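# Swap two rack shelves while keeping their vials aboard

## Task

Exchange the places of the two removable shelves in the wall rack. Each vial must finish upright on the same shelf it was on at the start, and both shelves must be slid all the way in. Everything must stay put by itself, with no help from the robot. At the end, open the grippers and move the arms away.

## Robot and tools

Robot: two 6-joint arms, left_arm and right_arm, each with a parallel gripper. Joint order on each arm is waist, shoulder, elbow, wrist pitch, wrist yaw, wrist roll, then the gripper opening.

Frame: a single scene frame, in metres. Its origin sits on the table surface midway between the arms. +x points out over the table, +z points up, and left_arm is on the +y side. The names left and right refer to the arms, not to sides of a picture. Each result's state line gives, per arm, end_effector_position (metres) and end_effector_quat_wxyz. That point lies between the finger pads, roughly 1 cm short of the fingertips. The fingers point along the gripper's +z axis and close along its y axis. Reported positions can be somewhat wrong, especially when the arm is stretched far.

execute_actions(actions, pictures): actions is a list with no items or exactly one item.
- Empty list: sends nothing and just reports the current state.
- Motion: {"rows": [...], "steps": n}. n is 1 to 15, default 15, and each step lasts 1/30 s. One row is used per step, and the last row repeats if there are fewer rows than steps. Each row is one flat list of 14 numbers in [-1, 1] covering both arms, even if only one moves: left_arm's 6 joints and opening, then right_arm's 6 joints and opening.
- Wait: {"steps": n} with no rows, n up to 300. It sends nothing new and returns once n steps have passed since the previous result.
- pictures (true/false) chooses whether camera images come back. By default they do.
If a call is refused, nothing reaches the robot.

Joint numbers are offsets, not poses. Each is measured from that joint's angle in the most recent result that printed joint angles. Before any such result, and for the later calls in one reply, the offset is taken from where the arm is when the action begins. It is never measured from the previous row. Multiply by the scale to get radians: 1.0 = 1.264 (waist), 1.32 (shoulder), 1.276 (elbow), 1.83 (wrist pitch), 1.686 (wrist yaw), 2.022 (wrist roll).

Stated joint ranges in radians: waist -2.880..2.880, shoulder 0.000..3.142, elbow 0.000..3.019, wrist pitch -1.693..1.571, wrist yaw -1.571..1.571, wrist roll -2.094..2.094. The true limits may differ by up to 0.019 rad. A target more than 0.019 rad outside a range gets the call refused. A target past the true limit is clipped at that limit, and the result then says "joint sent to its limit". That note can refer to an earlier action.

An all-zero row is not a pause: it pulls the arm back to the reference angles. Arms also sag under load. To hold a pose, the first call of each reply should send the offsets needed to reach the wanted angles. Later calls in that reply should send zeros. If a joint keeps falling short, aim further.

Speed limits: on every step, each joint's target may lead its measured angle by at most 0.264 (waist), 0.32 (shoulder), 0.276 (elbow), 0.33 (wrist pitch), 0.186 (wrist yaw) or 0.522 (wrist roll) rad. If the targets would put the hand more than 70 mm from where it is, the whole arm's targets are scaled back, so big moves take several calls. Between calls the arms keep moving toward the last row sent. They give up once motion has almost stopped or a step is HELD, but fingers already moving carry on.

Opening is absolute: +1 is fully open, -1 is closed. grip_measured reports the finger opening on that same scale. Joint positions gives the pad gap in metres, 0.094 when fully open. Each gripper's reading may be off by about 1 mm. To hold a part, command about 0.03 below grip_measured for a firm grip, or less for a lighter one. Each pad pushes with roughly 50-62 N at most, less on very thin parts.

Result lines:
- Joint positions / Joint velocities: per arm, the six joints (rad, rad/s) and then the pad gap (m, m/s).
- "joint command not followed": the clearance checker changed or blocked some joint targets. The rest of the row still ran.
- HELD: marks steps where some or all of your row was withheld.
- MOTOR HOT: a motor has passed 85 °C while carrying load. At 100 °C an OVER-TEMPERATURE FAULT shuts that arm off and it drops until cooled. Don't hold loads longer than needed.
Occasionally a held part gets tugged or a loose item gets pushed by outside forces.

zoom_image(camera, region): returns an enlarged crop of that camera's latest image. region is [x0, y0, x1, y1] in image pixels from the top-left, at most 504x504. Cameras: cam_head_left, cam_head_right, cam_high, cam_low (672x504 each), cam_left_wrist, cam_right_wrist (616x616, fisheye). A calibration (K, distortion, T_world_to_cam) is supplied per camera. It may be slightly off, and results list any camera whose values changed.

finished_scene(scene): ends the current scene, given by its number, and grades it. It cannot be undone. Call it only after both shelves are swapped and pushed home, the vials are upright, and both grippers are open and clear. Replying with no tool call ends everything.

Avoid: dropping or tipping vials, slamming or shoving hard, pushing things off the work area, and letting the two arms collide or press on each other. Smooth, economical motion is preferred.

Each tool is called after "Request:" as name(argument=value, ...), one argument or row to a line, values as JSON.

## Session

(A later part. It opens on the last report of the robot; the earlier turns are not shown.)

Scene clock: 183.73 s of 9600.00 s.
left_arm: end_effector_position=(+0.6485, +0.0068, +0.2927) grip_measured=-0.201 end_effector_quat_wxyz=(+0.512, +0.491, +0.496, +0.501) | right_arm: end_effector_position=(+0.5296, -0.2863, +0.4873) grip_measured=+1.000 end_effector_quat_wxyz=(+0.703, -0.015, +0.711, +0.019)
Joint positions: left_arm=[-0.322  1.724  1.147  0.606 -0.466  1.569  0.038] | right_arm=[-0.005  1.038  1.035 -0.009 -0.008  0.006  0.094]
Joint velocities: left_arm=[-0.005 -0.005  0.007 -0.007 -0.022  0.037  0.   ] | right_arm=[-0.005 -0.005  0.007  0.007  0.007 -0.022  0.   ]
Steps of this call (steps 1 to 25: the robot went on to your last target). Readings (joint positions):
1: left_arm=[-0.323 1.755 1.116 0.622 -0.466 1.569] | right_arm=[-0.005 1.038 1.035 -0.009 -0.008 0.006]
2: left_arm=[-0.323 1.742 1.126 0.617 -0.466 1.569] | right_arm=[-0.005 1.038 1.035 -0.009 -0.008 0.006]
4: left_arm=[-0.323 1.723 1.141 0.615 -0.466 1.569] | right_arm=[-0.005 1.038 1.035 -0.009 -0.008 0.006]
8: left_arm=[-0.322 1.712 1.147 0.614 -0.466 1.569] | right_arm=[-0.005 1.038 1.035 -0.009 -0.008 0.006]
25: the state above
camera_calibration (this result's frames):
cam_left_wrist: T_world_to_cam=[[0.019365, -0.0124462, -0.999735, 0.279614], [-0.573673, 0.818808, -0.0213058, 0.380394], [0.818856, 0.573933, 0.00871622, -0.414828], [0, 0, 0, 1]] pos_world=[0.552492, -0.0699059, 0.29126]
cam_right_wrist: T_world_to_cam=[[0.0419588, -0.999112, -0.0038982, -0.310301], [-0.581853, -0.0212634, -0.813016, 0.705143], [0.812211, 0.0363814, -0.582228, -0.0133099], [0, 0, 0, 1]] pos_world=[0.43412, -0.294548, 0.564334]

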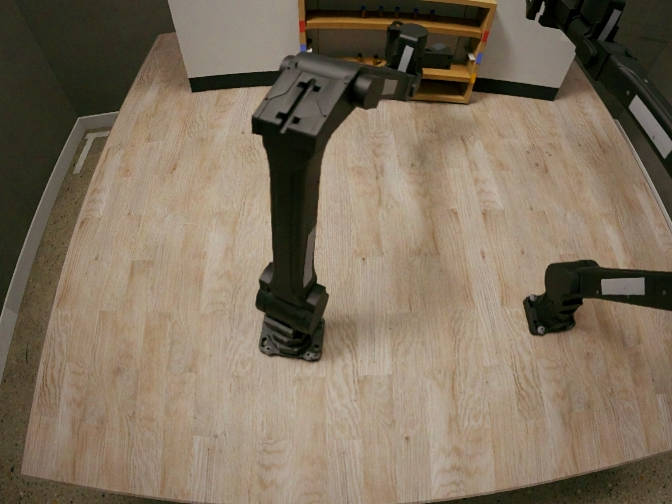

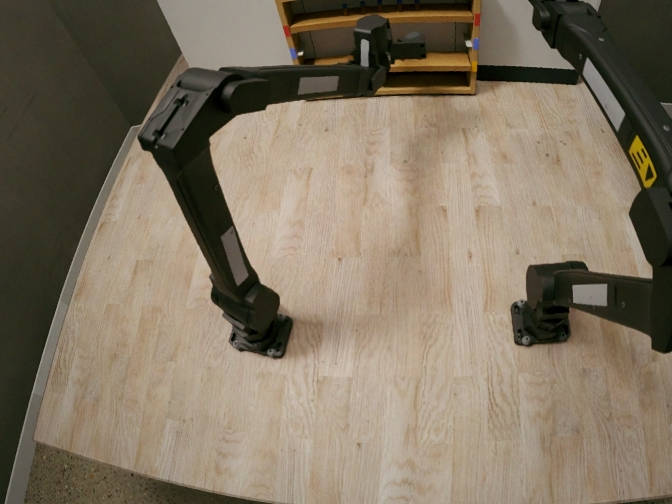

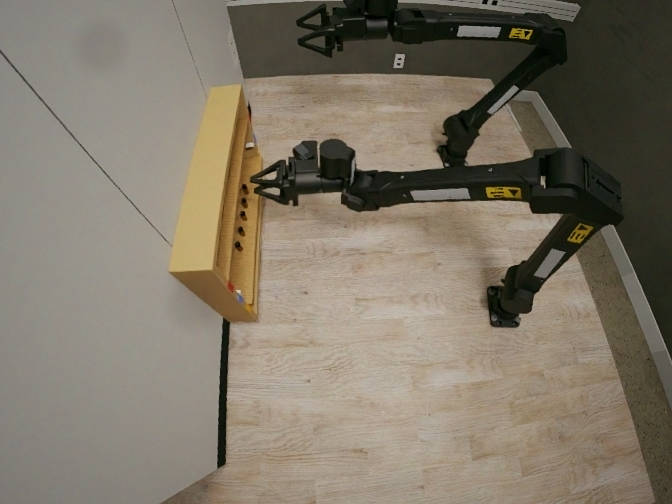

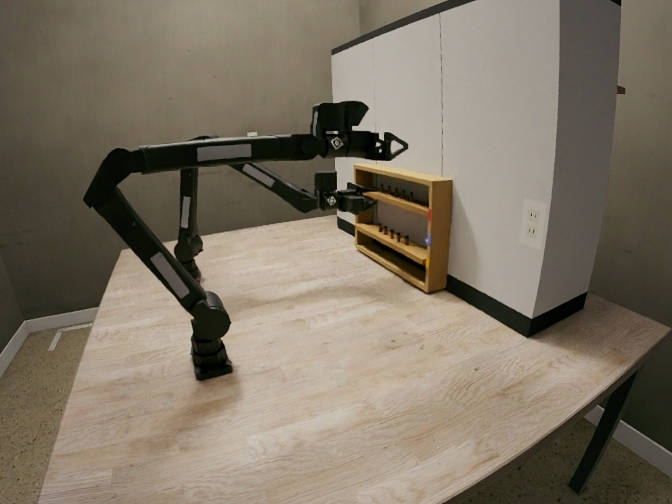

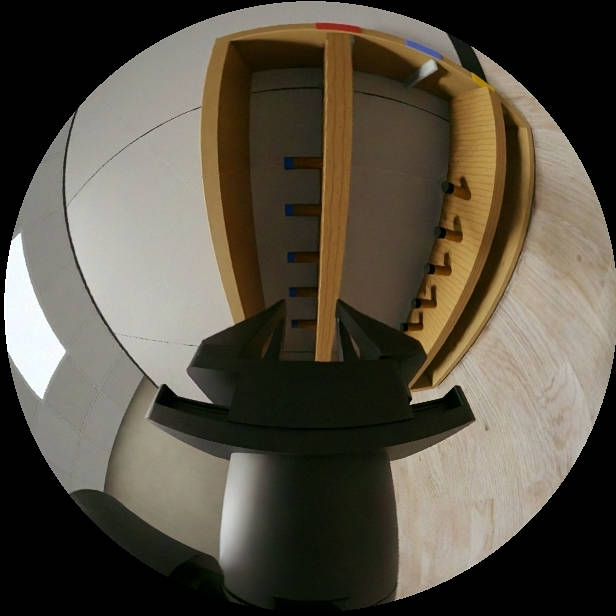

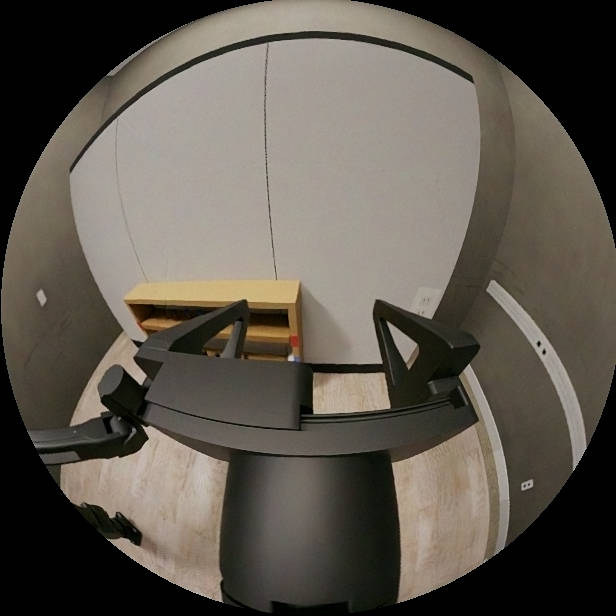

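Request:
execute_actions(
  actions=[
    {"rows":[[0.006,0.006,0.03,-0.003,0.002,0,-0.2,0,0,0.02,0,0,0,1],[0.008,0.012,0.033,-0.004,0.003,0,-0.2,0,0,0.02,0,0,0,1],[0.011,0.018,0.036,-0.006,0.004,0,-0.2,0,0,0.02,0,0,0,1],[0.013,0.023,0.042,-0.007,0.005,0,-0.2,0,0,0.02,0,0,0,1],[0.015,0.028,0.048,-0.009,0.007,0,-0.2,0,0,0.02,0,0,0,1],[0.017,0.032,0.054,-0.01,0.008,0,-0.2,0,0,0.02,0,0,0,1],[0.019,0.036,0.06,-0.011,0.009,0,-0.2,0,0,0.02,0,0,0,1],[0.021,0.04,0.066,-0.013,0.01,0,-0.2,0,0,0.02,0,0,0,1],[0.023,0.043,0.072,-0.014,0.011,0,-0.2,0,0,0.02,0,0,0,1],[0.025,0.046,0.078,-0.015,0.012,0,-0.2,0,0,0.02,0,0,0,1]]},
  ],
  pictures=false,
)

Request:
execute_actions(
  actions=[
    {"steps":12},
  ],
)

Scene clock: 189.00 s of 9600.00 s.
left_arm: end_effector_position=(+0.6711, +0.0114, +0.2651) grip_measured=-0.201 end_effector_quat_wxyz=(+0.494, +0.506, +0.503, +0.498) | right_arm: end_effector_position=(+0.5296, -0.2863, +0.4873) grip_measured=+1.000 end_effector_quat_wxyz=(+0.703, -0.015, +0.711, +0.019)
Joint positions: left_arm=[-0.298  1.79   1.189  0.582 -0.449  1.569  0.038] | right_arm=[-0.005  1.038  1.035 -0.009 -0.008  0.006  0.094]
Joint velocities: left_arm=[ 0.024 -0.005  0.012 -0.027  0.022  0.066  0.   ] | right_arm=[ 0.005 -0.005  0.002 -0.007  0.037  0.037  0.   ]
Steps of this call (steps 1 to 15: the robot went on to your last target; steps 16 to 90: nothing new was sent; then 1.77 s passed at rest; steps 91 to 105: all 15 steps of this action). Readings (joint positions):
91: left_arm=[-0.322 1.724 1.147 0.606 -0.466 1.569] | right_arm=[-0.005 1.038 1.035 -0.009 -0.008 0.006]
92: left_arm=[-0.322 1.724 1.147 0.605 -0.465 1.569] | right_arm=[-0.005 1.038 1.035 -0.009 -0.008 0.006]
94: left_arm=[-0.321 1.728 1.147 0.604 -0.462 1.569] | right_arm=[-0.005 1.038 1.035 -0.009 -0.008 0.006]
98: left_arm=[-0.315 1.753 1.162 0.593 -0.454 1.569] | right_arm=[-0.005 1.038 1.035 -0.009 -0.008 0.006]
105: the state above

Scene clock: 189.40 s of 9600.00 s.
left_arm: end_effector_position=(+0.6715, +0.0117, +0.2658) grip_measured=-0.201 end_effector_quat_wxyz=(+0.494, +0.505, +0.503, +0.498) | right_arm: end_effector_position=(+0.5296, -0.2863, +0.4873) grip_measured=+1.000 end_effector_quat_wxyz=(+0.703, -0.015, +0.711, +0.019)
Joint positions: left_arm=[-0.297  1.79   1.191  0.581 -0.449  1.569  0.038] | right_arm=[-0.005  1.038  1.035 -0.009 -0.008  0.006  0.094]
Joint velocities: left_arm=[-0.024 -0.005 -0.007 -0.007  0.051 -0.066 -0.002] | right_arm=[-0.005 -0.015  0.012 -0.012 -0.11  -0.022  0.   ]
Steps of this call (steps 1 to 12: the robot went on to your last target). Readings (joint positions):
1: left_arm=[-0.297 1.790 1.189 0.581 -0.449 1.569] | right_arm=[-0.005 1.038 1.035 -0.009 -0.008 0.006]
2: left_arm=[-0.297 1.790 1.189 0.581 -0.449 1.569] | right_arm=[-0.005 1.038 1.035 -0.009 -0.008 0.006]
4: left_arm=[-0.297 1.790 1.191 0.581 -0.449 1.569] | right_arm=[-0.005 1.038 1.035 -0.009 -0.008 0.006]
8: left_arm=[-0.297 1.790 1.191 0.581 -0.449 1.569] | right_arm=[-0.005 1.038 1.035 -0.009 -0.008 0.006]
12: the state above
camera_calibration (this result's frames):
cam_left_wrist: T_world_to_cam=[[-0.0226293, 0.00842682, -0.999708, 0.280301], [-0.580238, 0.814202, 0.0199974, 0.382419], [0.814133, 0.580521, -0.0135353, -0.427292], [0, 0, 0, 1]] pos_world=[0.57611, -0.0656764, 0.266788]
cam_right_wrist: T_world_to_cam=[[0.0419588, -0.999112, -0.0038982, -0.310301], [-0.581853, -0.0212634, -0.813016, 0.705143], [0.812211, 0.0363814, -0.582228, -0.0133099], [0, 0, 0, 1]] pos_world=[0.43412, -0.294548, 0.564334]

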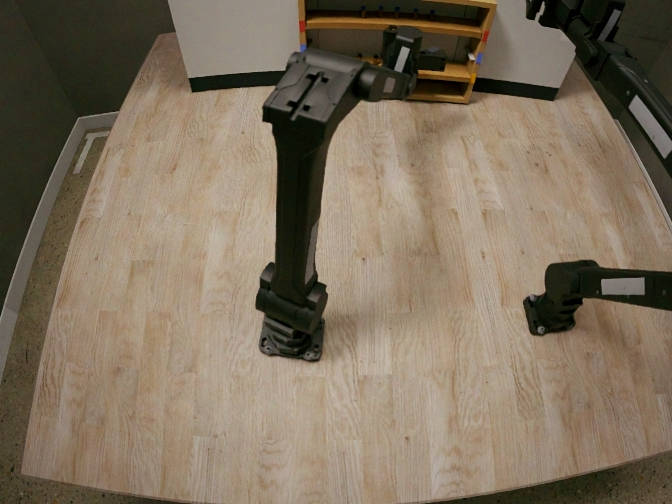

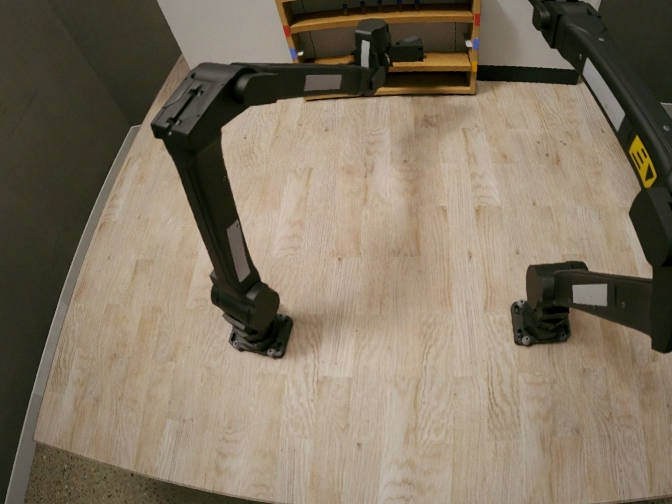

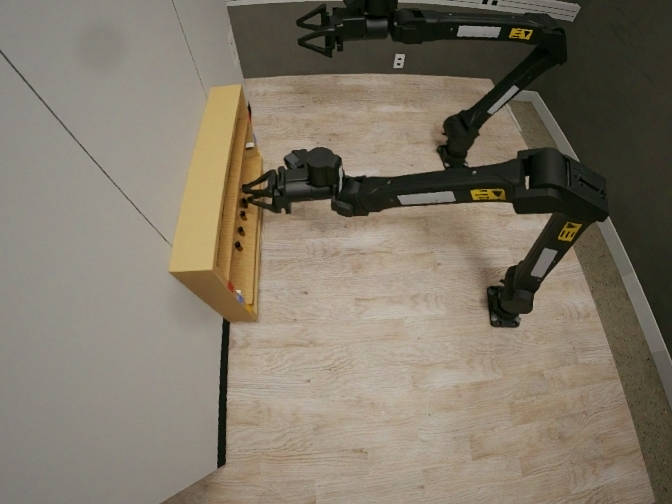

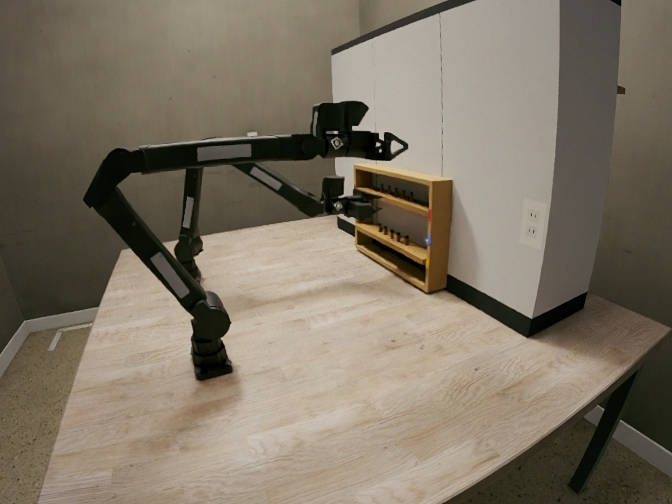

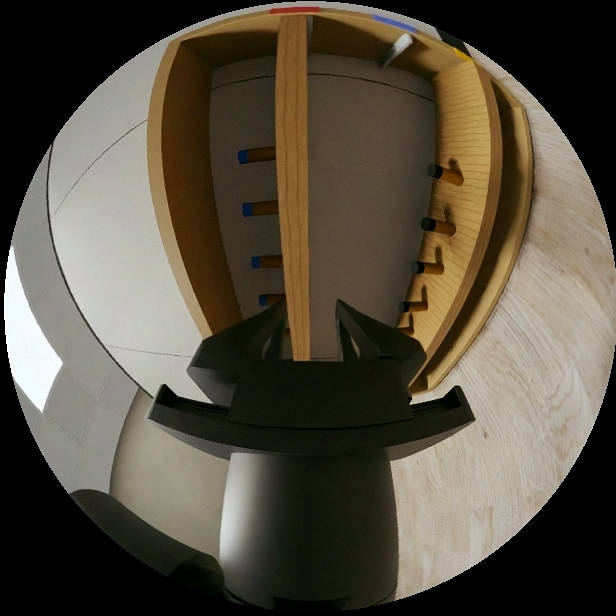

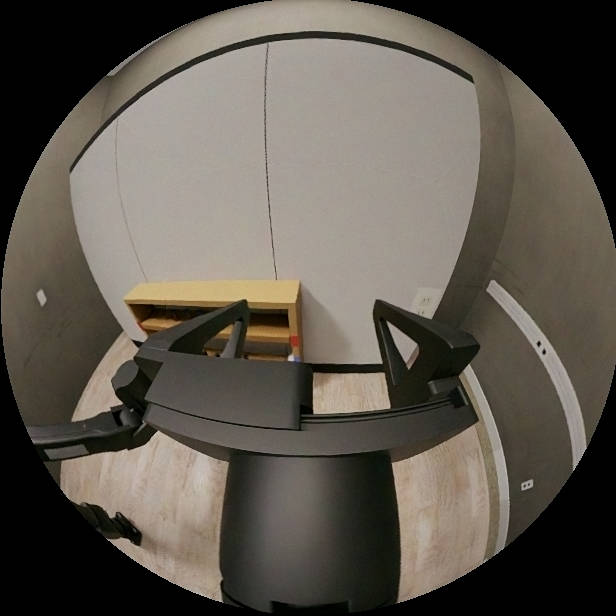

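Request:
execute_actions(
  actions=[
    {"rows":[[0,-0.005,0.05,0,0,0,-0.2,0,0,0.02,0,0,0,1],[0,-0.005,0.055,0,0,0,-0.2,0,0,0.02,0,0,0,1],[0,-0.005,0.059,0,0,0,-0.2,0,0,0.02,0,0,0,1]],"steps":9},
  ],
  pictures=false,
)

Scene clock: 193.37 s of 9600.00 s.
left_arm: end_effector_position=(+0.6759, +0.0096, +0.2783) grip_measured=-0.201 end_effector_quat_wxyz=(+0.502, +0.497, +0.500, +0.501) | right_arm: end_effector_position=(+0.5296, -0.2863, +0.4873) grip_measured=+1.000 end_effector_quat_wxyz=(+0.703, -0.015, +0.711, +0.019)
Joint positions: left_arm=[-0.297  1.79   1.214  0.581 -0.449  1.569  0.038] | right_arm=[-0.005  1.038  1.035 -0.009 -0.008  0.006  0.094]
Joint velocities: left_arm=[-0.005  0.015  0.022 -0.017  0.037  0.022  0.   ] | right_arm=[-0.005 -0.005  0.007 -0.007 -0.007 -0.007  0.   ]
Steps of this call (steps 1 to 15: the robot went on to your last target; steps 16 to 90: nothing new was sent; then 0.67 s passed at rest; steps 91 to 99: all 9 steps of this action). Readings (joint positions):
91: left_arm=[-0.297 1.790 1.191 0.581 -0.449 1.569] | right_arm=[-0.005 1.038 1.035 -0.009 -0.008 0.006]
92: left_arm=[-0.297 1.790 1.193 0.581 -0.449 1.569] | right_arm=[-0.005 1.038 1.035 -0.009 -0.008 0.006]
94: left_arm=[-0.297 1.790 1.199 0.581 -0.449 1.569] | right_arm=[-0.005 1.038 1.035 -0.009 -0.008 0.006]
98: left_arm=[-0.297 1.790 1.213 0.581 -0.449 1.569] | right_arm=[-0.005 1.038 1.035 -0.009 -0.008 0.006]
99: the state above

Request:
execute_actions(
  actions=[
    {"rows":[[0.007,0,0.04,-0.003,0.002,0,-0.2,0,0,0.02,0,0,0,1],[0.009,0.004,0.046,-0.005,0.004,0,-0.2,0,0,0.02,0,0,0,1],[0.011,0.008,0.053,-0.006,0.005,0,-0.2,0,0,0.02,0,0,0,1],[0.013,0.012,0.06,-0.008,0.007,0,-0.2,0,0,0.02,0,0,0,1],[0.014,0.016,0.067,-0.009,0.008,0,-0.2,0,0,0.02,0,0,0,1],[0.016,0.02,0.074,-0.011,0.01,0,-0.2,0,0,0.02,0,0,0,1],[0.018,0.025,0.082,-0.013,0.011,0,-0.2,0,0,0.02,0,0,0,1],[0.019,0.029,0.089,-0.014,0.012,0,-0.2,0,0,0.02,0,0,0,1],[0.021,0.033,0.096,-0.016,0.014,0,-0.2,0,0,0.02,0,0,0,1],[0.022,0.037,0.103,-0.017,0.015,0,-0.2,0,0,0.02,0,0,0,1],[0.024,0.041,0.11,-0.019,0.017,0,-0.2,0,0,0.02,0,0,0,1],[0.025,0.045,0.118,-0.02,0.018,0,-0.2,0,0,0.02,0,0,0,1],[0.027,0.049,0.125,-0.022,0.0195,0,-0.2,0,0,0.02,0,0,0,1]]},
  ],
  pictures=false,
)

Request:
execute_actions(
  actions=[
    {"steps":12},
  ],
)

Scene clock: 198.90 s of 9600.00 s.
left_arm: end_effector_position=(+0.7076, +0.0082, +0.2845) grip_measured=-0.201 end_effector_quat_wxyz=(+0.506, +0.496, +0.498, +0.500) | right_arm: end_effector_position=(+0.5296, -0.2863, +0.4873) grip_measured=+1.000 end_effector_quat_wxyz=(+0.703, -0.015, +0.711, +0.019)
Joint positions: left_arm=[-0.275  1.848  1.314  0.548 -0.421  1.569  0.038] | right_arm=[-0.005  1.038  1.035 -0.009 -0.008  0.006  0.094]
Joint velocities: left_arm=[ 0.054  0.093  0.12  -0.017  0.051  0.022 -0.001] | right_arm=[-0.005  0.015 -0.012 -0.022 -0.037  0.007  0.   ]
Steps of this call (steps 1 to 15: the robot went on to your last target; steps 16 to 90: nothing new was sent; then 2.03 s passed at rest; steps 91 to 105: all 15 steps of this action). Readings (joint positions):
91: left_arm=[-0.297 1.790 1.214 0.581 -0.449 1.569] | right_arm=[-0.005 1.038 1.035 -0.009 -0.008 0.006]
92: left_arm=[-0.297 1.790 1.214 0.581 -0.448 1.569] | right_arm=[-0.005 1.038 1.035 -0.009 -0.008 0.006]
94: left_arm=[-0.297 1.791 1.218 0.576 -0.444 1.569] | right_arm=[-0.005 1.038 1.035 -0.009 -0.008 0.006]
98: left_arm=[-0.292 1.809 1.252 0.566 -0.434 1.569] | right_arm=[-0.005 1.038 1.035 -0.009 -0.008 0.006]
105: the state above

Scene clock: 199.30 s of 9600.00 s.
left_arm: end_effector_position=(+0.7099, +0.0106, +0.2827) grip_measured=-0.201 end_effector_quat_wxyz=(+0.504, +0.496, +0.499, +0.501) | right_arm: end_effector_position=(+0.5296, -0.2863, +0.4873) grip_measured=+1.000 end_effector_quat_wxyz=(+0.703, -0.015, +0.711, +0.019)
Joint positions: left_arm=[-0.271  1.853  1.318  0.546 -0.42   1.569  0.038] | right_arm=[-0.005  1.038  1.035 -0.009 -0.008  0.006  0.094]
Joint velocities: left_arm=[ 0.005 -0.005  0.007  0.017  0.051  0.037 -0.001] | right_arm=[-0.015  0.005 -0.002 -0.007 -0.007  0.022  0.   ]
Steps of this call (steps 1 to 12: the robot went on to your last target). Readings (joint positions):
1: left_arm=[-0.273 1.851 1.317 0.547 -0.421 1.569] | right_arm=[-0.005 1.038 1.035 -0.009 -0.008 0.006]
2: left_arm=[-0.272 1.852 1.318 0.547 -0.421 1.569] | right_arm=[-0.005 1.038 1.035 -0.009 -0.008 0.006]
4: left_arm=[-0.271 1.853 1.318 0.546 -0.421 1.569] | right_arm=[-0.005 1.038 1.035 -0.009 -0.008 0.006]
8: left_arm=[-0.271 1.853 1.318 0.546 -0.420 1.569] | right_arm=[-0.005 1.038 1.035 -0.009 -0.008 0.006]
12: the state above
camera_calibration (this result's frames):
cam_left_wrist: T_world_to_cam=[[0.00259568, -0.00334869, -0.999991, 0.280332], [-0.578569, 0.815622, -0.00423309, 0.410943], [0.815629, 0.578575, 0.000179647, -0.46254], [0, 0, 0, 1]] pos_world=[0.614292, -0.0666212, 0.282152]
cam_right_wrist: T_world_to_cam=[[0.0419588, -0.999112, -0.0038982, -0.310301], [-0.581853, -0.0212634, -0.813016, 0.705143], [0.812211, 0.0363814, -0.582228, -0.0133099], [0, 0, 0, 1]] pos_world=[0.43412, -0.294548, 0.564334]

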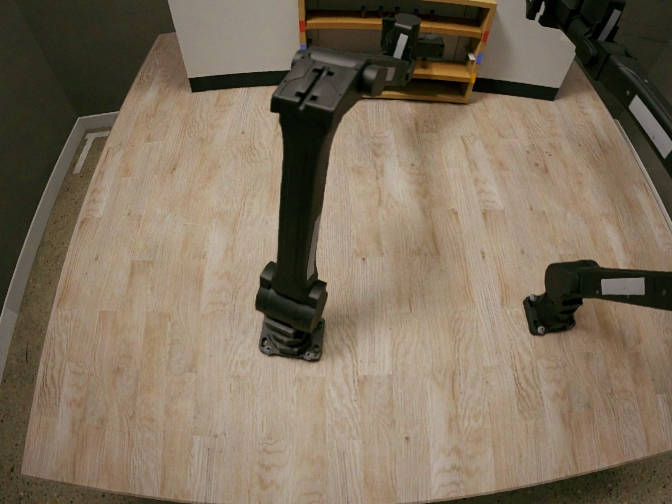

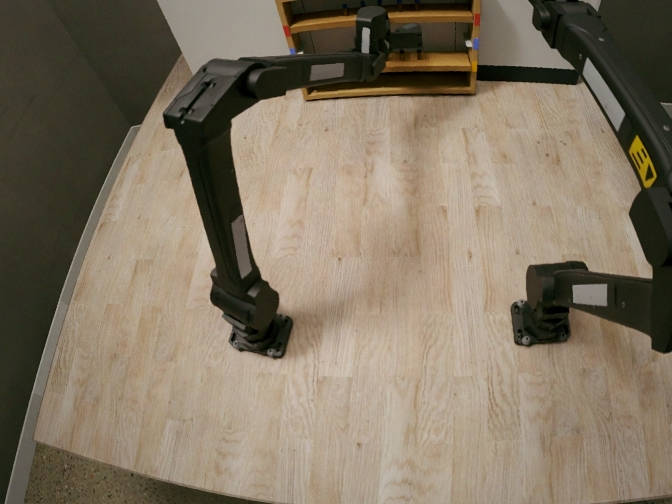

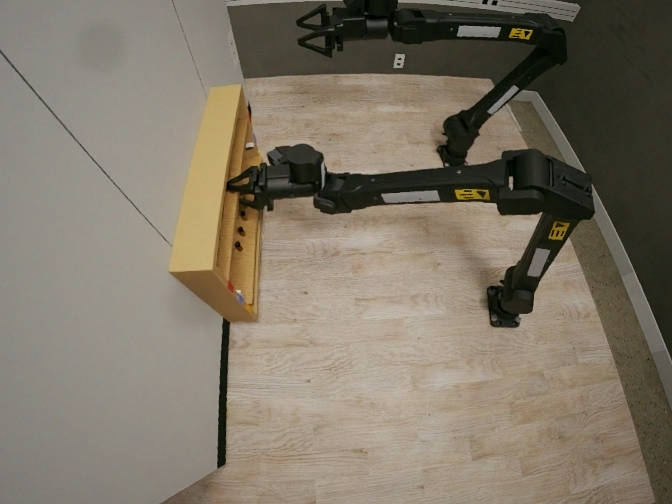

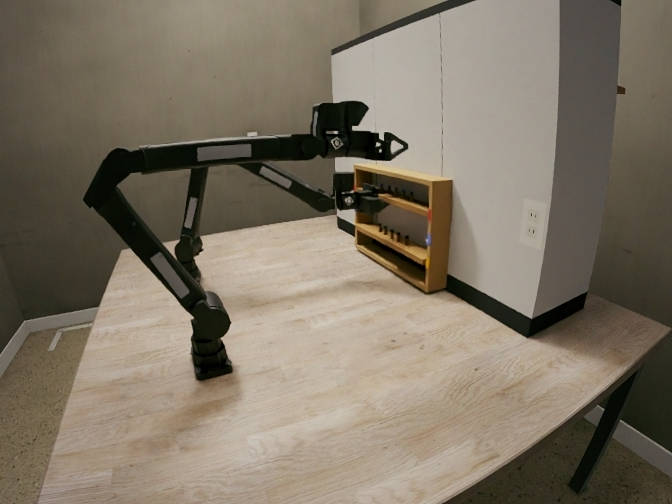

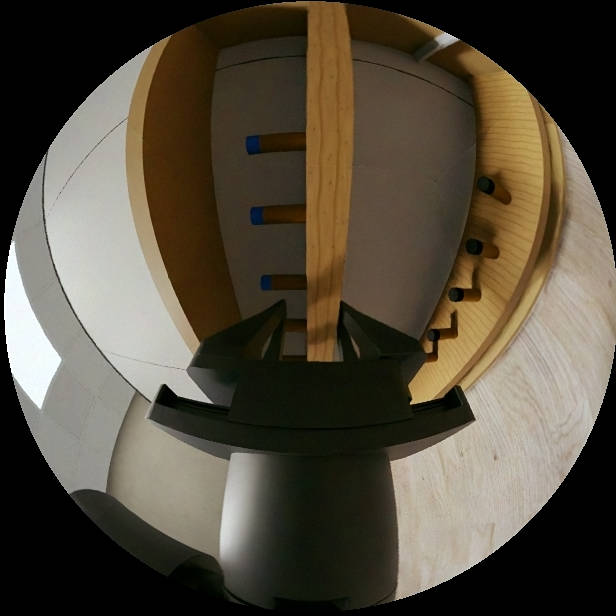

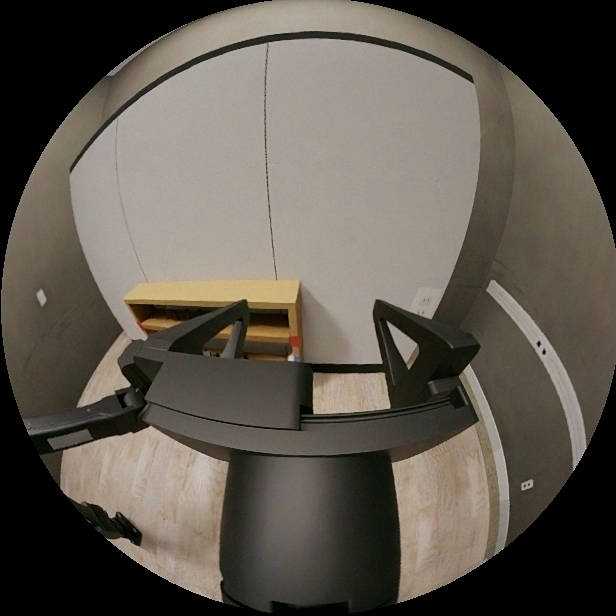

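Request:
execute_actions(
  actions=[
    {"rows":[[0,0.004,0.03,0,0,0,-0.2,0,0,0.02,0,0,0,1],[0,0.007,0.03,0,0,0,-0.2,0,0,0.02,0,0,0,1],[0,0.0095,0.03,0,0,0,-0.2,0,0,0.02,0,0,0,1]]},
  ],
  pictures=false,
)

Scene clock: 202.03 s of 9600.00 s.
left_arm: end_effector_position=(+0.7110, +0.0101, +0.2766) grip_measured=-0.201 end_effector_quat_wxyz=(+0.501, +0.499, +0.500, +0.500) | right_arm: end_effector_position=(+0.5296, -0.2863, +0.4873) grip_measured=+1.000 end_effector_quat_wxyz=(+0.703, -0.015, +0.711, +0.019)
Joint positions: left_arm=[-0.271  1.861  1.318  0.546 -0.42   1.569  0.038] | right_arm=[-0.005  1.038  1.035 -0.009 -0.008  0.006  0.094]
Joint velocities: left_arm=[ 0.015 -0.005  0.012 -0.007 -0.022  0.007 -0.   ] | right_arm=[ 0.005  0.005 -0.017  0.002 -0.037  0.022  0.   ]
Steps of this call (steps 1 to 15: the robot went on to your last target; steps 16 to 67: nothing new was sent; steps 68 to 82: all 15 steps of this action). Readings (joint positions):
68: left_arm=[-0.271 1.853 1.318 0.546 -0.420 1.569] | right_arm=[-0.005 1.038 1.035 -0.009 -0.008 0.006]
69: left_arm=[-0.271 1.853 1.318 0.546 -0.420 1.569] | right_arm=[-0.005 1.038 1.035 -0.009 -0.008 0.006]
71: left_arm=[-0.271 1.854 1.318 0.546 -0.420 1.569] | right_arm=[-0.005 1.038 1.035 -0.009 -0.008 0.006]
75: left_arm=[-0.271 1.858 1.318 0.546 -0.420 1.569] | right_arm=[-0.005 1.038 1.035 -0.009 -0.008 0.006]
82: the state above

Request:
execute_actions(
  actions=[
    {"rows":[[0,-0.004,0.03,0.004,0,0,-0.4,0,0,0.02,0,0,0,1],[0,-0.004,0.03,0.004,0,0,-0.5,0,0,0.02,0,0,0,1],[0,-0.004,0.03,0.004,0,0,-0.55,0,0,0.02,0,0,0,1],[0,-0.004,0.03,0.004,0,0,-0.58,0,0,0.02,0,0,0,1],[0,-0.004,0.03,0.004,0,0,-0.62,0,0,0.02,0,0,0,1],[0,-0.004,0.03,0.004,0,0,-0.62,0,0,0.02,0,0,0,1],[0,-0.004,0.03,0.004,0,0,-0.66,0,0,0.02,0,0,0,1]],"steps":12},
  ],
  pictures=false,
)

Request:
execute_actions(
  actions=[
    {"rows":[[-0.009,-0.03,0.022,0.022,-0.001,0,-0.66,0,0,0.02,0,0,0,1],[-0.011,-0.035,0.016,0.024,-0.002,0,-0.66,0,0,0.02,0,0,0,1],[-0.013,-0.041,0.008,0.026,-0.004,0,-0.66,0,0,0.02,0,0,0,1],[-0.016,-0.047,0,0.027,-0.006,0,-0.66,0,0,0.02,0,0,0,1],[-0.018,-0.053,-0.009,0.029,-0.008,0,-0.66,0,0,0.02,0,0,0,1],[-0.02,-0.06,-0.018,0.031,-0.009,0,-0.66,0,0,0.02,0,0,0,1],[-0.023,-0.066,-0.026,0.032,-0.011,0,-0.66,0,0,0.02,0,0,0,1],[-0.025,-0.072,-0.035,0.034,-0.013,0,-0.66,0,0,0.02,0,0,0,1],[-0.028,-0.078,-0.044,0.036,-0.015,0,-0.66,0,0,0.02,0,0,0,1],[-0.03,-0.084,-0.052,0.037,-0.016,0,-0.66,0,0,0.02,0,0,0,1],[-0.032,-0.09,-0.061,0.039,-0.018,0,-0.66,0,0,0.02,0,0,0,1],[-0.035,-0.097,-0.07,0.041,-0.02,0,-0.66,0,0,0.02,0,0,0,1],[-0.037,-0.103,-0.078,0.043,-0.022,0,-0.66,0,0,0.02,0,0,0,1],[-0.04,-0.109,-0.087,0.044,-0.023,0,-0.66,0,0,0.02,0,0,0,1],[-0.042,-0.115,-0.095,0.046,-0.025,0,-0.66,0,0,0.02,0,0,0,1]]},
  ],
  pictures=false,
)

Request:
execute_actions(
  actions=[
    {"steps":15},
  ],
  pictures=false,
)

Scene clock: 211.73 s of 9600.00 s.
left_arm: end_effector_position=(+0.7110, +0.0101, +0.2766) grip_measured=-0.627 end_effector_quat_wxyz=(+0.501, +0.499, +0.500, +0.500) | right_arm: end_effector_position=(+0.5296, -0.2863, +0.4873) grip_measured=+1.000 end_effector_quat_wxyz=(+0.703, -0.015, +0.711, +0.019)
Joint positions: left_arm=[-0.271  1.861  1.318  0.546 -0.42   1.569  0.018] | right_arm=[-0.005  1.038  1.035 -0.009 -0.008  0.006  0.094]
Joint velocities: left_arm=[-0.005 -0.005 -0.022 -0.007 -0.022 -0.007 -0.002] | right_arm=[-0.015 -0.024  0.002 -0.002  0.007  0.081  0.   ]
Steps of this call (steps 1 to 15: the robot went on to your last target; steps 16 to 90: nothing new was sent; then 6.30 s passed at rest; steps 91 to 102: all 12 steps of this action). Readings (joint positions):
91: left_arm=[-0.271 1.861 1.318 0.546 -0.420 1.569] | right_arm=[-0.005 1.038 1.035 -0.009 -0.008 0.006]
92: left_arm=[-0.271 1.861 1.318 0.546 -0.420 1.569] | right_arm=[-0.005 1.038 1.035 -0.009 -0.008 0.006]
94: left_arm=[-0.271 1.861 1.318 0.546 -0.420 1.569] | right_arm=[-0.005 1.038 1.035 -0.009 -0.008 0.006]
98: left_arm=[-0.271 1.861 1.318 0.546 -0.420 1.569] | right_arm=[-0.005 1.038 1.035 -0.009 -0.008 0.006]
102: the state above

Scene clock: 212.23 s of 9600.00 s.
left_arm: end_effector_position=(+0.6698, +0.0075, +0.2782) grip_measured=-0.627 end_effector_quat_wxyz=(+0.501, +0.498, +0.500, +0.501) | right_arm: end_effector_position=(+0.5296, -0.2863, +0.4873) grip_measured=+1.000 end_effector_quat_wxyz=(+0.703, -0.015, +0.711, +0.019)
Joint positions: left_arm=[-0.305  1.779  1.199  0.584 -0.457  1.569  0.018] | right_arm=[-0.005  1.038  1.035 -0.009 -0.008  0.006  0.094]
Joint velocities: left_arm=[-0.132 -0.23  -0.295  0.071 -0.11   0.022  0.001] | right_arm=[-0.005 -0.005 -0.022  0.012 -0.037 -0.081  0.   ]
Steps of this call (steps 1 to 15: all 15 steps of this action). Readings (joint positions):
1: left_arm=[-0.271 1.860 1.318 0.549 -0.420 1.569] | right_arm=[-0.005 1.038 1.035 -0.009 -0.008 0.006]
2: left_arm=[-0.271 1.860 1.318 0.552 -0.420 1.569] | right_arm=[-0.005 1.038 1.035 -0.009 -0.008 0.006]
4: left_arm=[-0.272 1.860 1.315 0.554 -0.423 1.569] | right_arm=[-0.005 1.038 1.035 -0.009 -0.008 0.006]
8: left_arm=[-0.279 1.840 1.283 0.568 -0.434 1.569] | right_arm=[-0.005 1.038 1.035 -0.009 -0.008 0.006]
15: the state above

Scene clock: 212.73 s of 9600.00 s.
left_arm: end_effector_position=(+0.6613, +0.0064, +0.2798) grip_measured=-0.627 end_effector_quat_wxyz=(+0.501, +0.498, +0.500, +0.500) | right_arm: end_effector_position=(+0.5296, -0.2863, +0.4873) grip_measured=+1.000 end_effector_quat_wxyz=(+0.703, -0.015, +0.711, +0.019)
Joint positions: left_arm=[-0.314  1.761  1.178  0.587 -0.464  1.569  0.018] | right_arm=[-0.005  1.038  1.035 -0.009 -0.008  0.006  0.094]
Joint velocities: left_arm=[-0.005 -0.015  0.002  0.002 -0.007 -0.037  0.   ] | right_arm=[-0.015 -0.015  0.002  0.007 -0.007 -0.066  0.   ]
Steps of this call (steps 1 to 15: the robot went on to your last target). Readings (joint positions):
1: left_arm=[-0.309 1.772 1.189 0.586 -0.459 1.569] | right_arm=[-0.005 1.038 1.035 -0.009 -0.008 0.006]
2: left_arm=[-0.312 1.766 1.182 0.587 -0.462 1.569] | right_arm=[-0.005 1.038 1.035 -0.009 -0.008 0.006]
4: left_arm=[-0.314 1.761 1.178 0.587 -0.464 1.569] | right_arm=[-0.005 1.038 1.035 -0.009 -0.008 0.006]
8: left_arm=[-0.314 1.761 1.178 0.587 -0.464 1.569] | right_arm=[-0.005 1.038 1.035 -0.009 -0.008 0.006]
15: the state above

Request:
execute_actions(
  actions=[
    {"rows":[[-0.004,-0.038,0.017,0.023,0,0,-0.66,0,0,0.02,0,0,0,1],[-0.006,-0.042,0.011,0.024,-0.001,0,-0.66,0,0,0.02,0,0,0,1],[-0.008,-0.047,0.004,0.026,-0.002,0,-0.66,0,0,0.02,0,0,0,1],[-0.01,-0.052,-0.004,0.027,-0.003,0,-0.66,0,0,0.02,0,0,0,1],[-0.012,-0.058,-0.012,0.028,-0.005,0,-0.66,0,0,0.02,0,0,0,1],[-0.014,-0.063,-0.019,0.029,-0.006,0,-0.66,0,0,0.02,0,0,0,1],[-0.016,-0.069,-0.027,0.031,-0.007,0,-0.66,0,0,0.02,0,0,0,1],[-0.018,-0.074,-0.035,0.032,-0.009,0,-0.66,0,0,0.02,0,0,0,1],[-0.02,-0.08,-0.043,0.033,-0.01,0,-0.66,0,0,0.02,0,0,0,1],[-0.022,-0.085,-0.05,0.035,-0.011,0,-0.66,0,0,0.02,0,0,0,1],[-0.024,-0.09,-0.058,0.036,-0.013,0,-0.66,0,0,0.02,0,0,0,1],[-0.026,-0.096,-0.066,0.037,-0.014,0,-0.66,0,0,0.02,0,0,0,1],[-0.028,-0.101,-0.074,0.038,-0.015,0,-0.66,0,0,0.02,0,0,0,1],[-0.03,-0.107,-0.082,0.04,-0.017,0,-0.66,0,0,0.02,0,0,0,1],[-0.032,-0.112,-0.089,0.041,-0.018,0,-0.66,0,0,0.02,0,0,0,1]]},
  ],
  pictures=false,
)

Request:
execute_actions(
  actions=[
    {"steps":15},
  ],
)

Scene clock: 219.37 s of 9600.00 s.
left_arm: end_effector_position=(+0.6224, +0.0110, +0.2781) grip_measured=-0.627 end_effector_quat_wxyz=(+0.500, +0.500, +0.501, +0.499) | right_arm: end_effector_position=(+0.5296, -0.2863, +0.4873) grip_measured=+1.000 end_effector_quat_wxyz=(+0.703, -0.015, +0.711, +0.019)
Joint positions: left_arm=[-0.339  1.68   1.063  0.615 -0.488  1.569  0.018] | right_arm=[-0.005  1.038  1.035 -0.009 -0.008  0.006  0.094]
Joint velocities: left_arm=[-0.112 -0.22  -0.291  0.056 -0.037  0.081 -0.001] | right_arm=[-0.005  0.005 -0.002 -0.007  0.007 -0.081  0.   ]
Steps of this call (steps 1 to 15: the robot went on to your last target; steps 16 to 90: nothing new was sent; then 3.13 s passed at rest; steps 91 to 105: all 15 steps of this action). Readings (joint positions):
91: left_arm=[-0.314 1.761 1.178 0.587 -0.464 1.569] | right_arm=[-0.005 1.038 1.035 -0.009 -0.008 0.006]
92: left_arm=[-0.314 1.761 1.178 0.587 -0.464 1.569] | right_arm=[-0.005 1.038 1.035 -0.009 -0.008 0.006]
94: left_arm=[-0.314 1.759 1.172 0.591 -0.464 1.569] | right_arm=[-0.005 1.038 1.035 -0.009 -0.008 0.006]
98: left_arm=[-0.318 1.737 1.137 0.603 -0.473 1.569] | right_arm=[-0.005 1.038 1.035 -0.009 -0.008 0.006]
105: the state above

Scene clock: 219.87 s of 9600.00 s.
left_arm: end_effector_position=(+0.6145, +0.0091, +0.2790) grip_measured=-0.627 end_effector_quat_wxyz=(+0.502, +0.501, +0.499, +0.498) | right_arm: end_effector_position=(+0.5296, -0.2863, +0.4873) grip_measured=+1.000 end_effector_quat_wxyz=(+0.703, -0.015, +0.711, +0.019)
Joint positions: left_arm=[-0.348  1.664  1.044  0.619 -0.491  1.569  0.018] | right_arm=[-0.005  1.038  1.035 -0.009 -0.008  0.006  0.094]
Joint velocities: left_arm=[-0.005  0.005  0.007  0.012  0.007  0.051  0.001] | right_arm=[ 0.005 -0.005 -0.012  0.032  0.007 -0.022  0.   ]
Steps of this call (steps 1 to 15: the robot went on to your last target). Readings (joint positions):
1: left_arm=[-0.342 1.673 1.054 0.616 -0.490 1.569] | right_arm=[-0.005 1.038 1.035 -0.009 -0.008 0.006]
2: left_arm=[-0.345 1.668 1.048 0.616 -0.490 1.569] | right_arm=[-0.005 1.038 1.035 -0.009 -0.008 0.006]
4: left_arm=[-0.347 1.664 1.044 0.617 -0.490 1.569] | right_arm=[-0.005 1.038 1.035 -0.009 -0.008 0.006]
8: left_arm=[-0.348 1.664 1.044 0.619 -0.491 1.569] | right_arm=[-0.005 1.038 1.035 -0.009 -0.008 0.006]
15: the state above
camera_calibration (this result's frames):
cam_left_wrist: T_world_to_cam=[[-0.00747542, 0.000505846, -0.999972, 0.282992], [-0.57295, 0.819577, 0.00469776, 0.350983], [0.819556, 0.572969, -0.00583686, -0.384534], [0, 0, 0, 1]] pos_world=[0.518359, -0.0674746, 0.279091]
cam_right_wrist: T_world_to_cam=[[0.0419588, -0.999112, -0.0038982, -0.310301], [-0.581853, -0.0212634, -0.813016, 0.705143], [0.812211, 0.0363814, -0.582228, -0.0133099], [0, 0, 0, 1]] pos_world=[0.43412, -0.294548, 0.564334]

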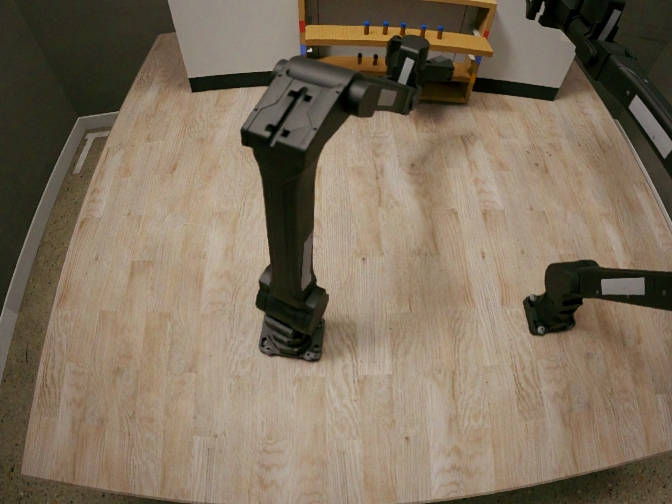

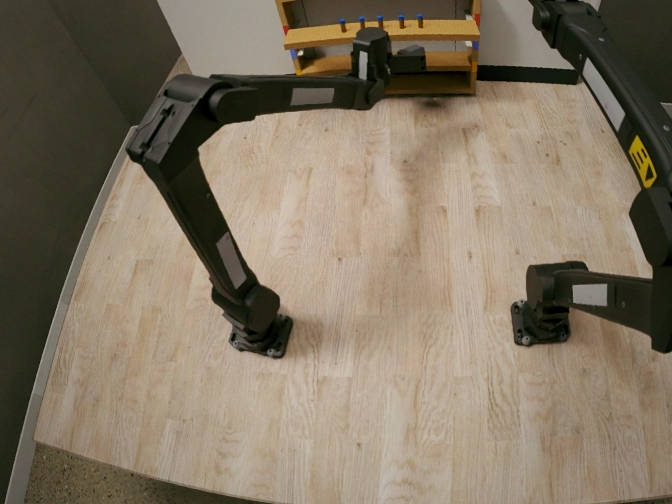

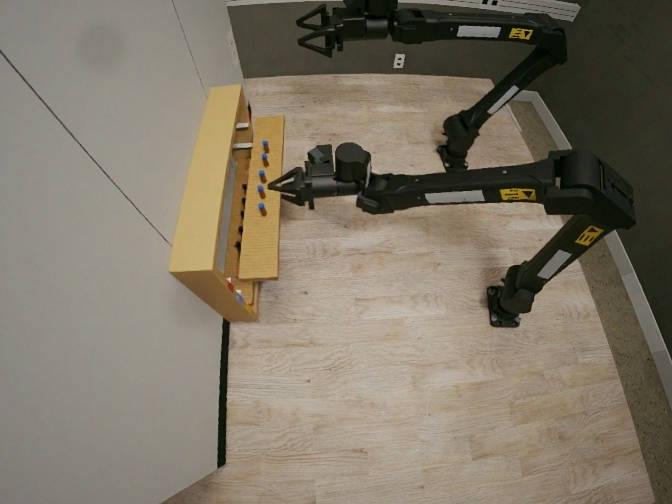

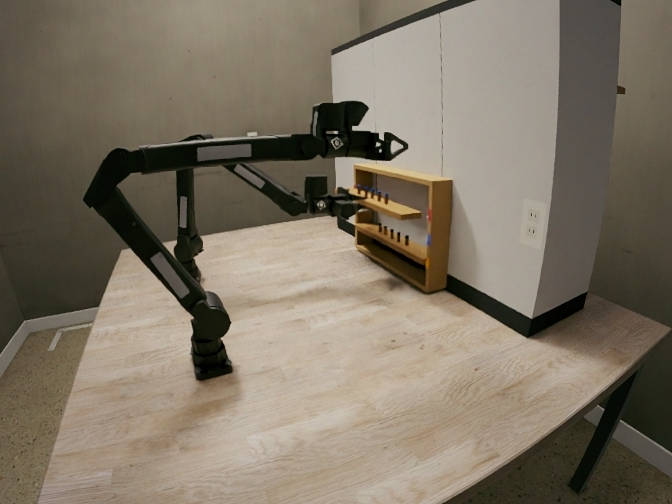

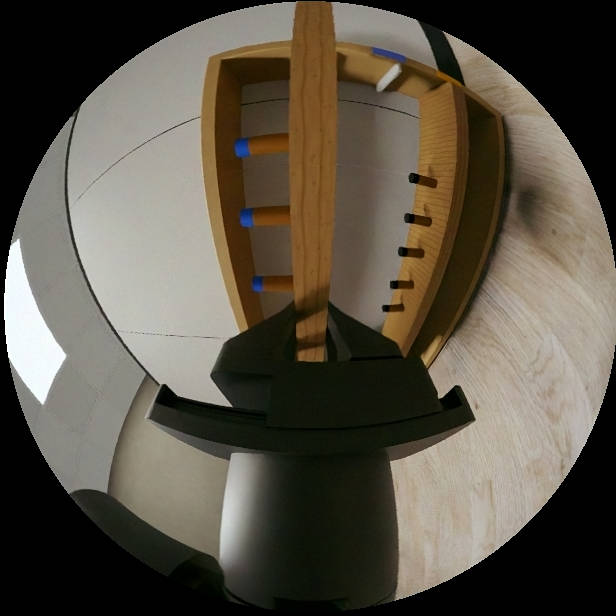

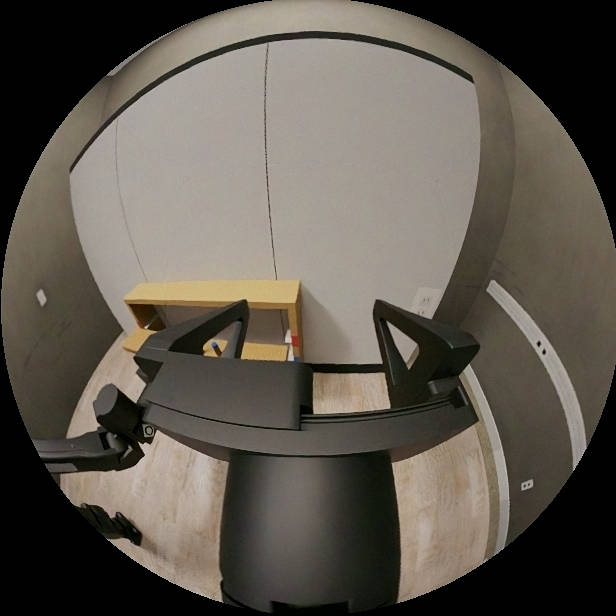

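Request:
execute_actions(
  actions=[
    {"rows":[[0,-0.018,0.017,0.026,-0.002,0,-0.66,0,0,0.02,0,0,0,1],[0,-0.014,0.014,0.031,-0.002,0,-0.66,0,0,0.02,0,0,0,1],[0,-0.008,0.011,0.038,-0.002,0,-0.66,0,0,0.02,0,0,0,1],[0,-0.001,0.008,0.045,-0.002,0,-0.66,0,0,0.02,0,0,0,1],[0,0.007,0.004,0.053,-0.002,0,-0.66,0,0,0.02,0,0,0,1],[0,0.015,0,0.062,-0.002,0,-0.66,0,0,0.02,0,0,0,1],[0,0.023,-0.005,0.071,-0.002,0,-0.66,0,0,0.02,0,0,0,1],[0,0.031,-0.009,0.08,-0.002,0,-0.66,0,0,0.02,0,0,0,1],[0,0.039,-0.013,0.088,-0.002,0,-0.66,0,0,0.02,0,0,0,1],[0,0.046,-0.017,0.096,-0.002,0,-0.66,0,0,0.02,0,0,0,1],[0,0.053,-0.021,0.104,-0.002,0,-0.66,0,0,0.02,0,0,0,1],[0,0.059,-0.024,0.111,-0.002,0,-0.66,0,0,0.02,0,0,0,1],[0,0.063,-0.027,0.117,-0.002,0,-0.66,0,0,0.02,0,0,0,1],[0,0.066,-0.029,0.121,-0.002,0,-0.66,0,0,0.02,0,0,0,1],[0,0.068,-0.03,0.1235,-0.002,0,-0.66,0,0,0.02,0,0,0,1]]},
  ],
  pictures=false,
)

Request:
execute_actions(
  actions=[
    {"steps":20},
  ],
  pictures=false,
)

Scene clock: 228.20 s of 9600.00 s.
left_arm: end_effector_position=(+0.6152, +0.0087, +0.2188) grip_measured=-0.627 end_effector_quat_wxyz=(+0.503, +0.500, +0.498, +0.498) | right_arm: end_effector_position=(+0.5296, -0.2863, +0.4873) grip_measured=+1.000 end_effector_quat_wxyz=(+0.703, -0.015, +0.711, +0.019)
Joint positions: left_arm=[-0.348  1.776  0.994  0.785 -0.491  1.569  0.018] | right_arm=[-0.005  1.038  1.035 -0.009 -0.008  0.006  0.094]
Joint velocities: left_arm=[-0.005  0.337 -0.129  0.173 -0.066 -0.051 -0.001] | right_arm=[-0.024 -0.015 -0.012  0.027  0.022 -0.007  0.   ]
Steps of this call (steps 1 to 15: the robot went on to your last target; steps 16 to 90: nothing new was sent; then 4.83 s passed at rest; steps 91 to 105: all 15 steps of this action). Readings (joint positions):
91: left_arm=[-0.348 1.664 1.044 0.620 -0.491 1.569] | right_arm=[-0.005 1.038 1.035 -0.009 -0.008 0.006]
92: left_arm=[-0.348 1.665 1.044 0.623 -0.491 1.569] | right_arm=[-0.005 1.038 1.035 -0.009 -0.008 0.006]
94: left_arm=[-0.348 1.669 1.044 0.639 -0.491 1.569] | right_arm=[-0.005 1.038 1.035 -0.009 -0.008 0.006]
98: left_arm=[-0.348 1.694 1.033 0.698 -0.491 1.569] | right_arm=[-0.005 1.038 1.035 -0.009 -0.008 0.006]
105: the state above

Scene clock: 228.87 s of 9600.00 s.
left_arm: end_effector_position=(+0.6140, +0.0094, +0.1974) grip_measured=-0.627 end_effector_quat_wxyz=(+0.495, +0.509, +0.501, +0.495) | right_arm: end_effector_position=(+0.5296, -0.2863, +0.4873) grip_measured=+1.000 end_effector_quat_wxyz=(+0.703, -0.015, +0.711, +0.019)
Joint positions: left_arm=[-0.348  1.805  0.98   0.802 -0.491  1.569  0.018] | right_arm=[-0.005  1.038  1.035 -0.009 -0.008  0.006  0.094]
Joint velocities: left_arm=[ 0.005  0.005 -0.012  0.002  0.037  0.007 -0.001] | right_arm=[ 0.005  0.005  0.007 -0.002 -0.051 -0.051  0.   ]
Steps of this call (steps 1 to 20: the robot went on to your last target). Readings (joint positions):
1: left_arm=[-0.348 1.786 0.989 0.790 -0.491 1.569] | right_arm=[-0.005 1.038 1.035 -0.009 -0.008 0.006]
2: left_arm=[-0.348 1.794 0.986 0.791 -0.491 1.569] | right_arm=[-0.005 1.038 1.035 -0.009 -0.008 0.006]
4: left_arm=[-0.348 1.804 0.981 0.791 -0.491 1.569] | right_arm=[-0.005 1.038 1.035 -0.009 -0.008 0.006]
8: left_arm=[-0.348 1.805 0.980 0.798 -0.491 1.569] | right_arm=[-0.005 1.038 1.035 -0.009 -0.008 0.006]
20: the state above

Request:
execute_actions(
  actions=[
    {"rows":[[0,-0.04,0.03,0.018,0,0,-0.66,0,0,0.02,0,0,0,1],[0,-0.042,0.03,0.018,0,0,-0.66,0,0,0.02,0,0,0,1],[0,-0.044,0.03,0.018,0,0,-0.66,0,0,0.02,0,0,0,1],[0,-0.046,0.03,0.018,0,0,-0.66,0,0,0.02,0,0,0,1],[0,-0.048,0.03,0.018,0,0,-0.66,0,0,0.02,0,0,0,1],[0,-0.05,0.03,0.018,0,0,-0.66,0,0,0.02,0,0,0,1],[0,-0.052,0.03,0.018,0,0,-0.66,0,0,0.02,0,0,0,1],[0,-0.054,0.03,0.018,0,0,-0.66,0,0,0.02,0,0,0,1],[0,-0.056,0.03,0.018,0,0,-0.66,0,0,0.02,0,0,0,1]]},
  ],
  pictures=false,
)

Request:
execute_actions(
  actions=[
    {"steps":8},
  ],
  pictures=false,
)

Scene clock: 233.73 s of 9600.00 s.
left_arm: end_effector_position=(+0.6127, +0.0100, +0.2101) grip_measured=-0.627 end_effector_quat_wxyz=(+0.501, +0.502, +0.499, +0.497) | right_arm: end_effector_position=(+0.5296, -0.2863, +0.4873) grip_measured=+1.000 end_effector_quat_wxyz=(+0.703, -0.015, +0.711, +0.019)
Joint positions: left_arm=[-0.348  1.785  0.98   0.802 -0.491  1.569  0.018] | right_arm=[-0.005  1.038  1.035 -0.009 -0.008  0.006  0.094]
Joint velocities: left_arm=[-0.015 -0.054 -0.012  0.007  0.022 -0.007 -0.   ] | right_arm=[-0.015 -0.005  0.007 -0.002 -0.007 -0.007  0.   ]
Steps of this call (steps 1 to 15: the robot went on to your last target; steps 16 to 90: nothing new was sent; then 1.37 s passed at rest; steps 91 to 105: all 15 steps of this action). Readings (joint positions):
91: left_arm=[-0.348 1.805 0.980 0.802 -0.491 1.569] | right_arm=[-0.005 1.038 1.035 -0.009 -0.008 0.006]
92: left_arm=[-0.348 1.805 0.980 0.802 -0.491 1.569] | right_arm=[-0.005 1.038 1.035 -0.009 -0.008 0.006]
94: left_arm=[-0.348 1.805 0.980 0.802 -0.491 1.569] | right_arm=[-0.005 1.038 1.035 -0.009 -0.008 0.006]
98: left_arm=[-0.348 1.801 0.980 0.802 -0.491 1.569] | right_arm=[-0.005 1.038 1.035 -0.009 -0.008 0.006]
105: the state above

Scene clock: 234.00 s of 9600.00 s.
left_arm: end_effector_position=(+0.6126, +0.0101, +0.2113) grip_measured=-0.627 end_effector_quat_wxyz=(+0.502, +0.501, +0.499, +0.498) | right_arm: end_effector_position=(+0.5296, -0.2863, +0.4873) grip_measured=+1.000 end_effector_quat_wxyz=(+0.703, -0.015, +0.711, +0.019)
Joint positions: left_arm=[-0.348  1.783  0.98   0.802 -0.491  1.569  0.018] | right_arm=[-0.005  1.038  1.035 -0.009 -0.008  0.006  0.094]
Joint velocities: left_arm=[-0.005 -0.005 -0.002 -0.017 -0.051  0.007  0.   ] | right_arm=[-0.015 -0.005 -0.002  0.007  0.007 -0.022  0.   ]
Steps of this call (steps 1 to 8: the robot went on to your last target). Readings (joint positions):
1: left_arm=[-0.348 1.784 0.980 0.802 -0.491 1.569] | right_arm=[-0.005 1.038 1.035 -0.009 -0.008 0.006]
2: left_arm=[-0.348 1.783 0.980 0.802 -0.491 1.569] | right_arm=[-0.005 1.038 1.035 -0.009 -0.008 0.006]
4: left_arm=[-0.348 1.783 0.980 0.802 -0.491 1.569] | right_arm=[-0.005 1.038 1.035 -0.009 -0.008 0.006]
8: the state above


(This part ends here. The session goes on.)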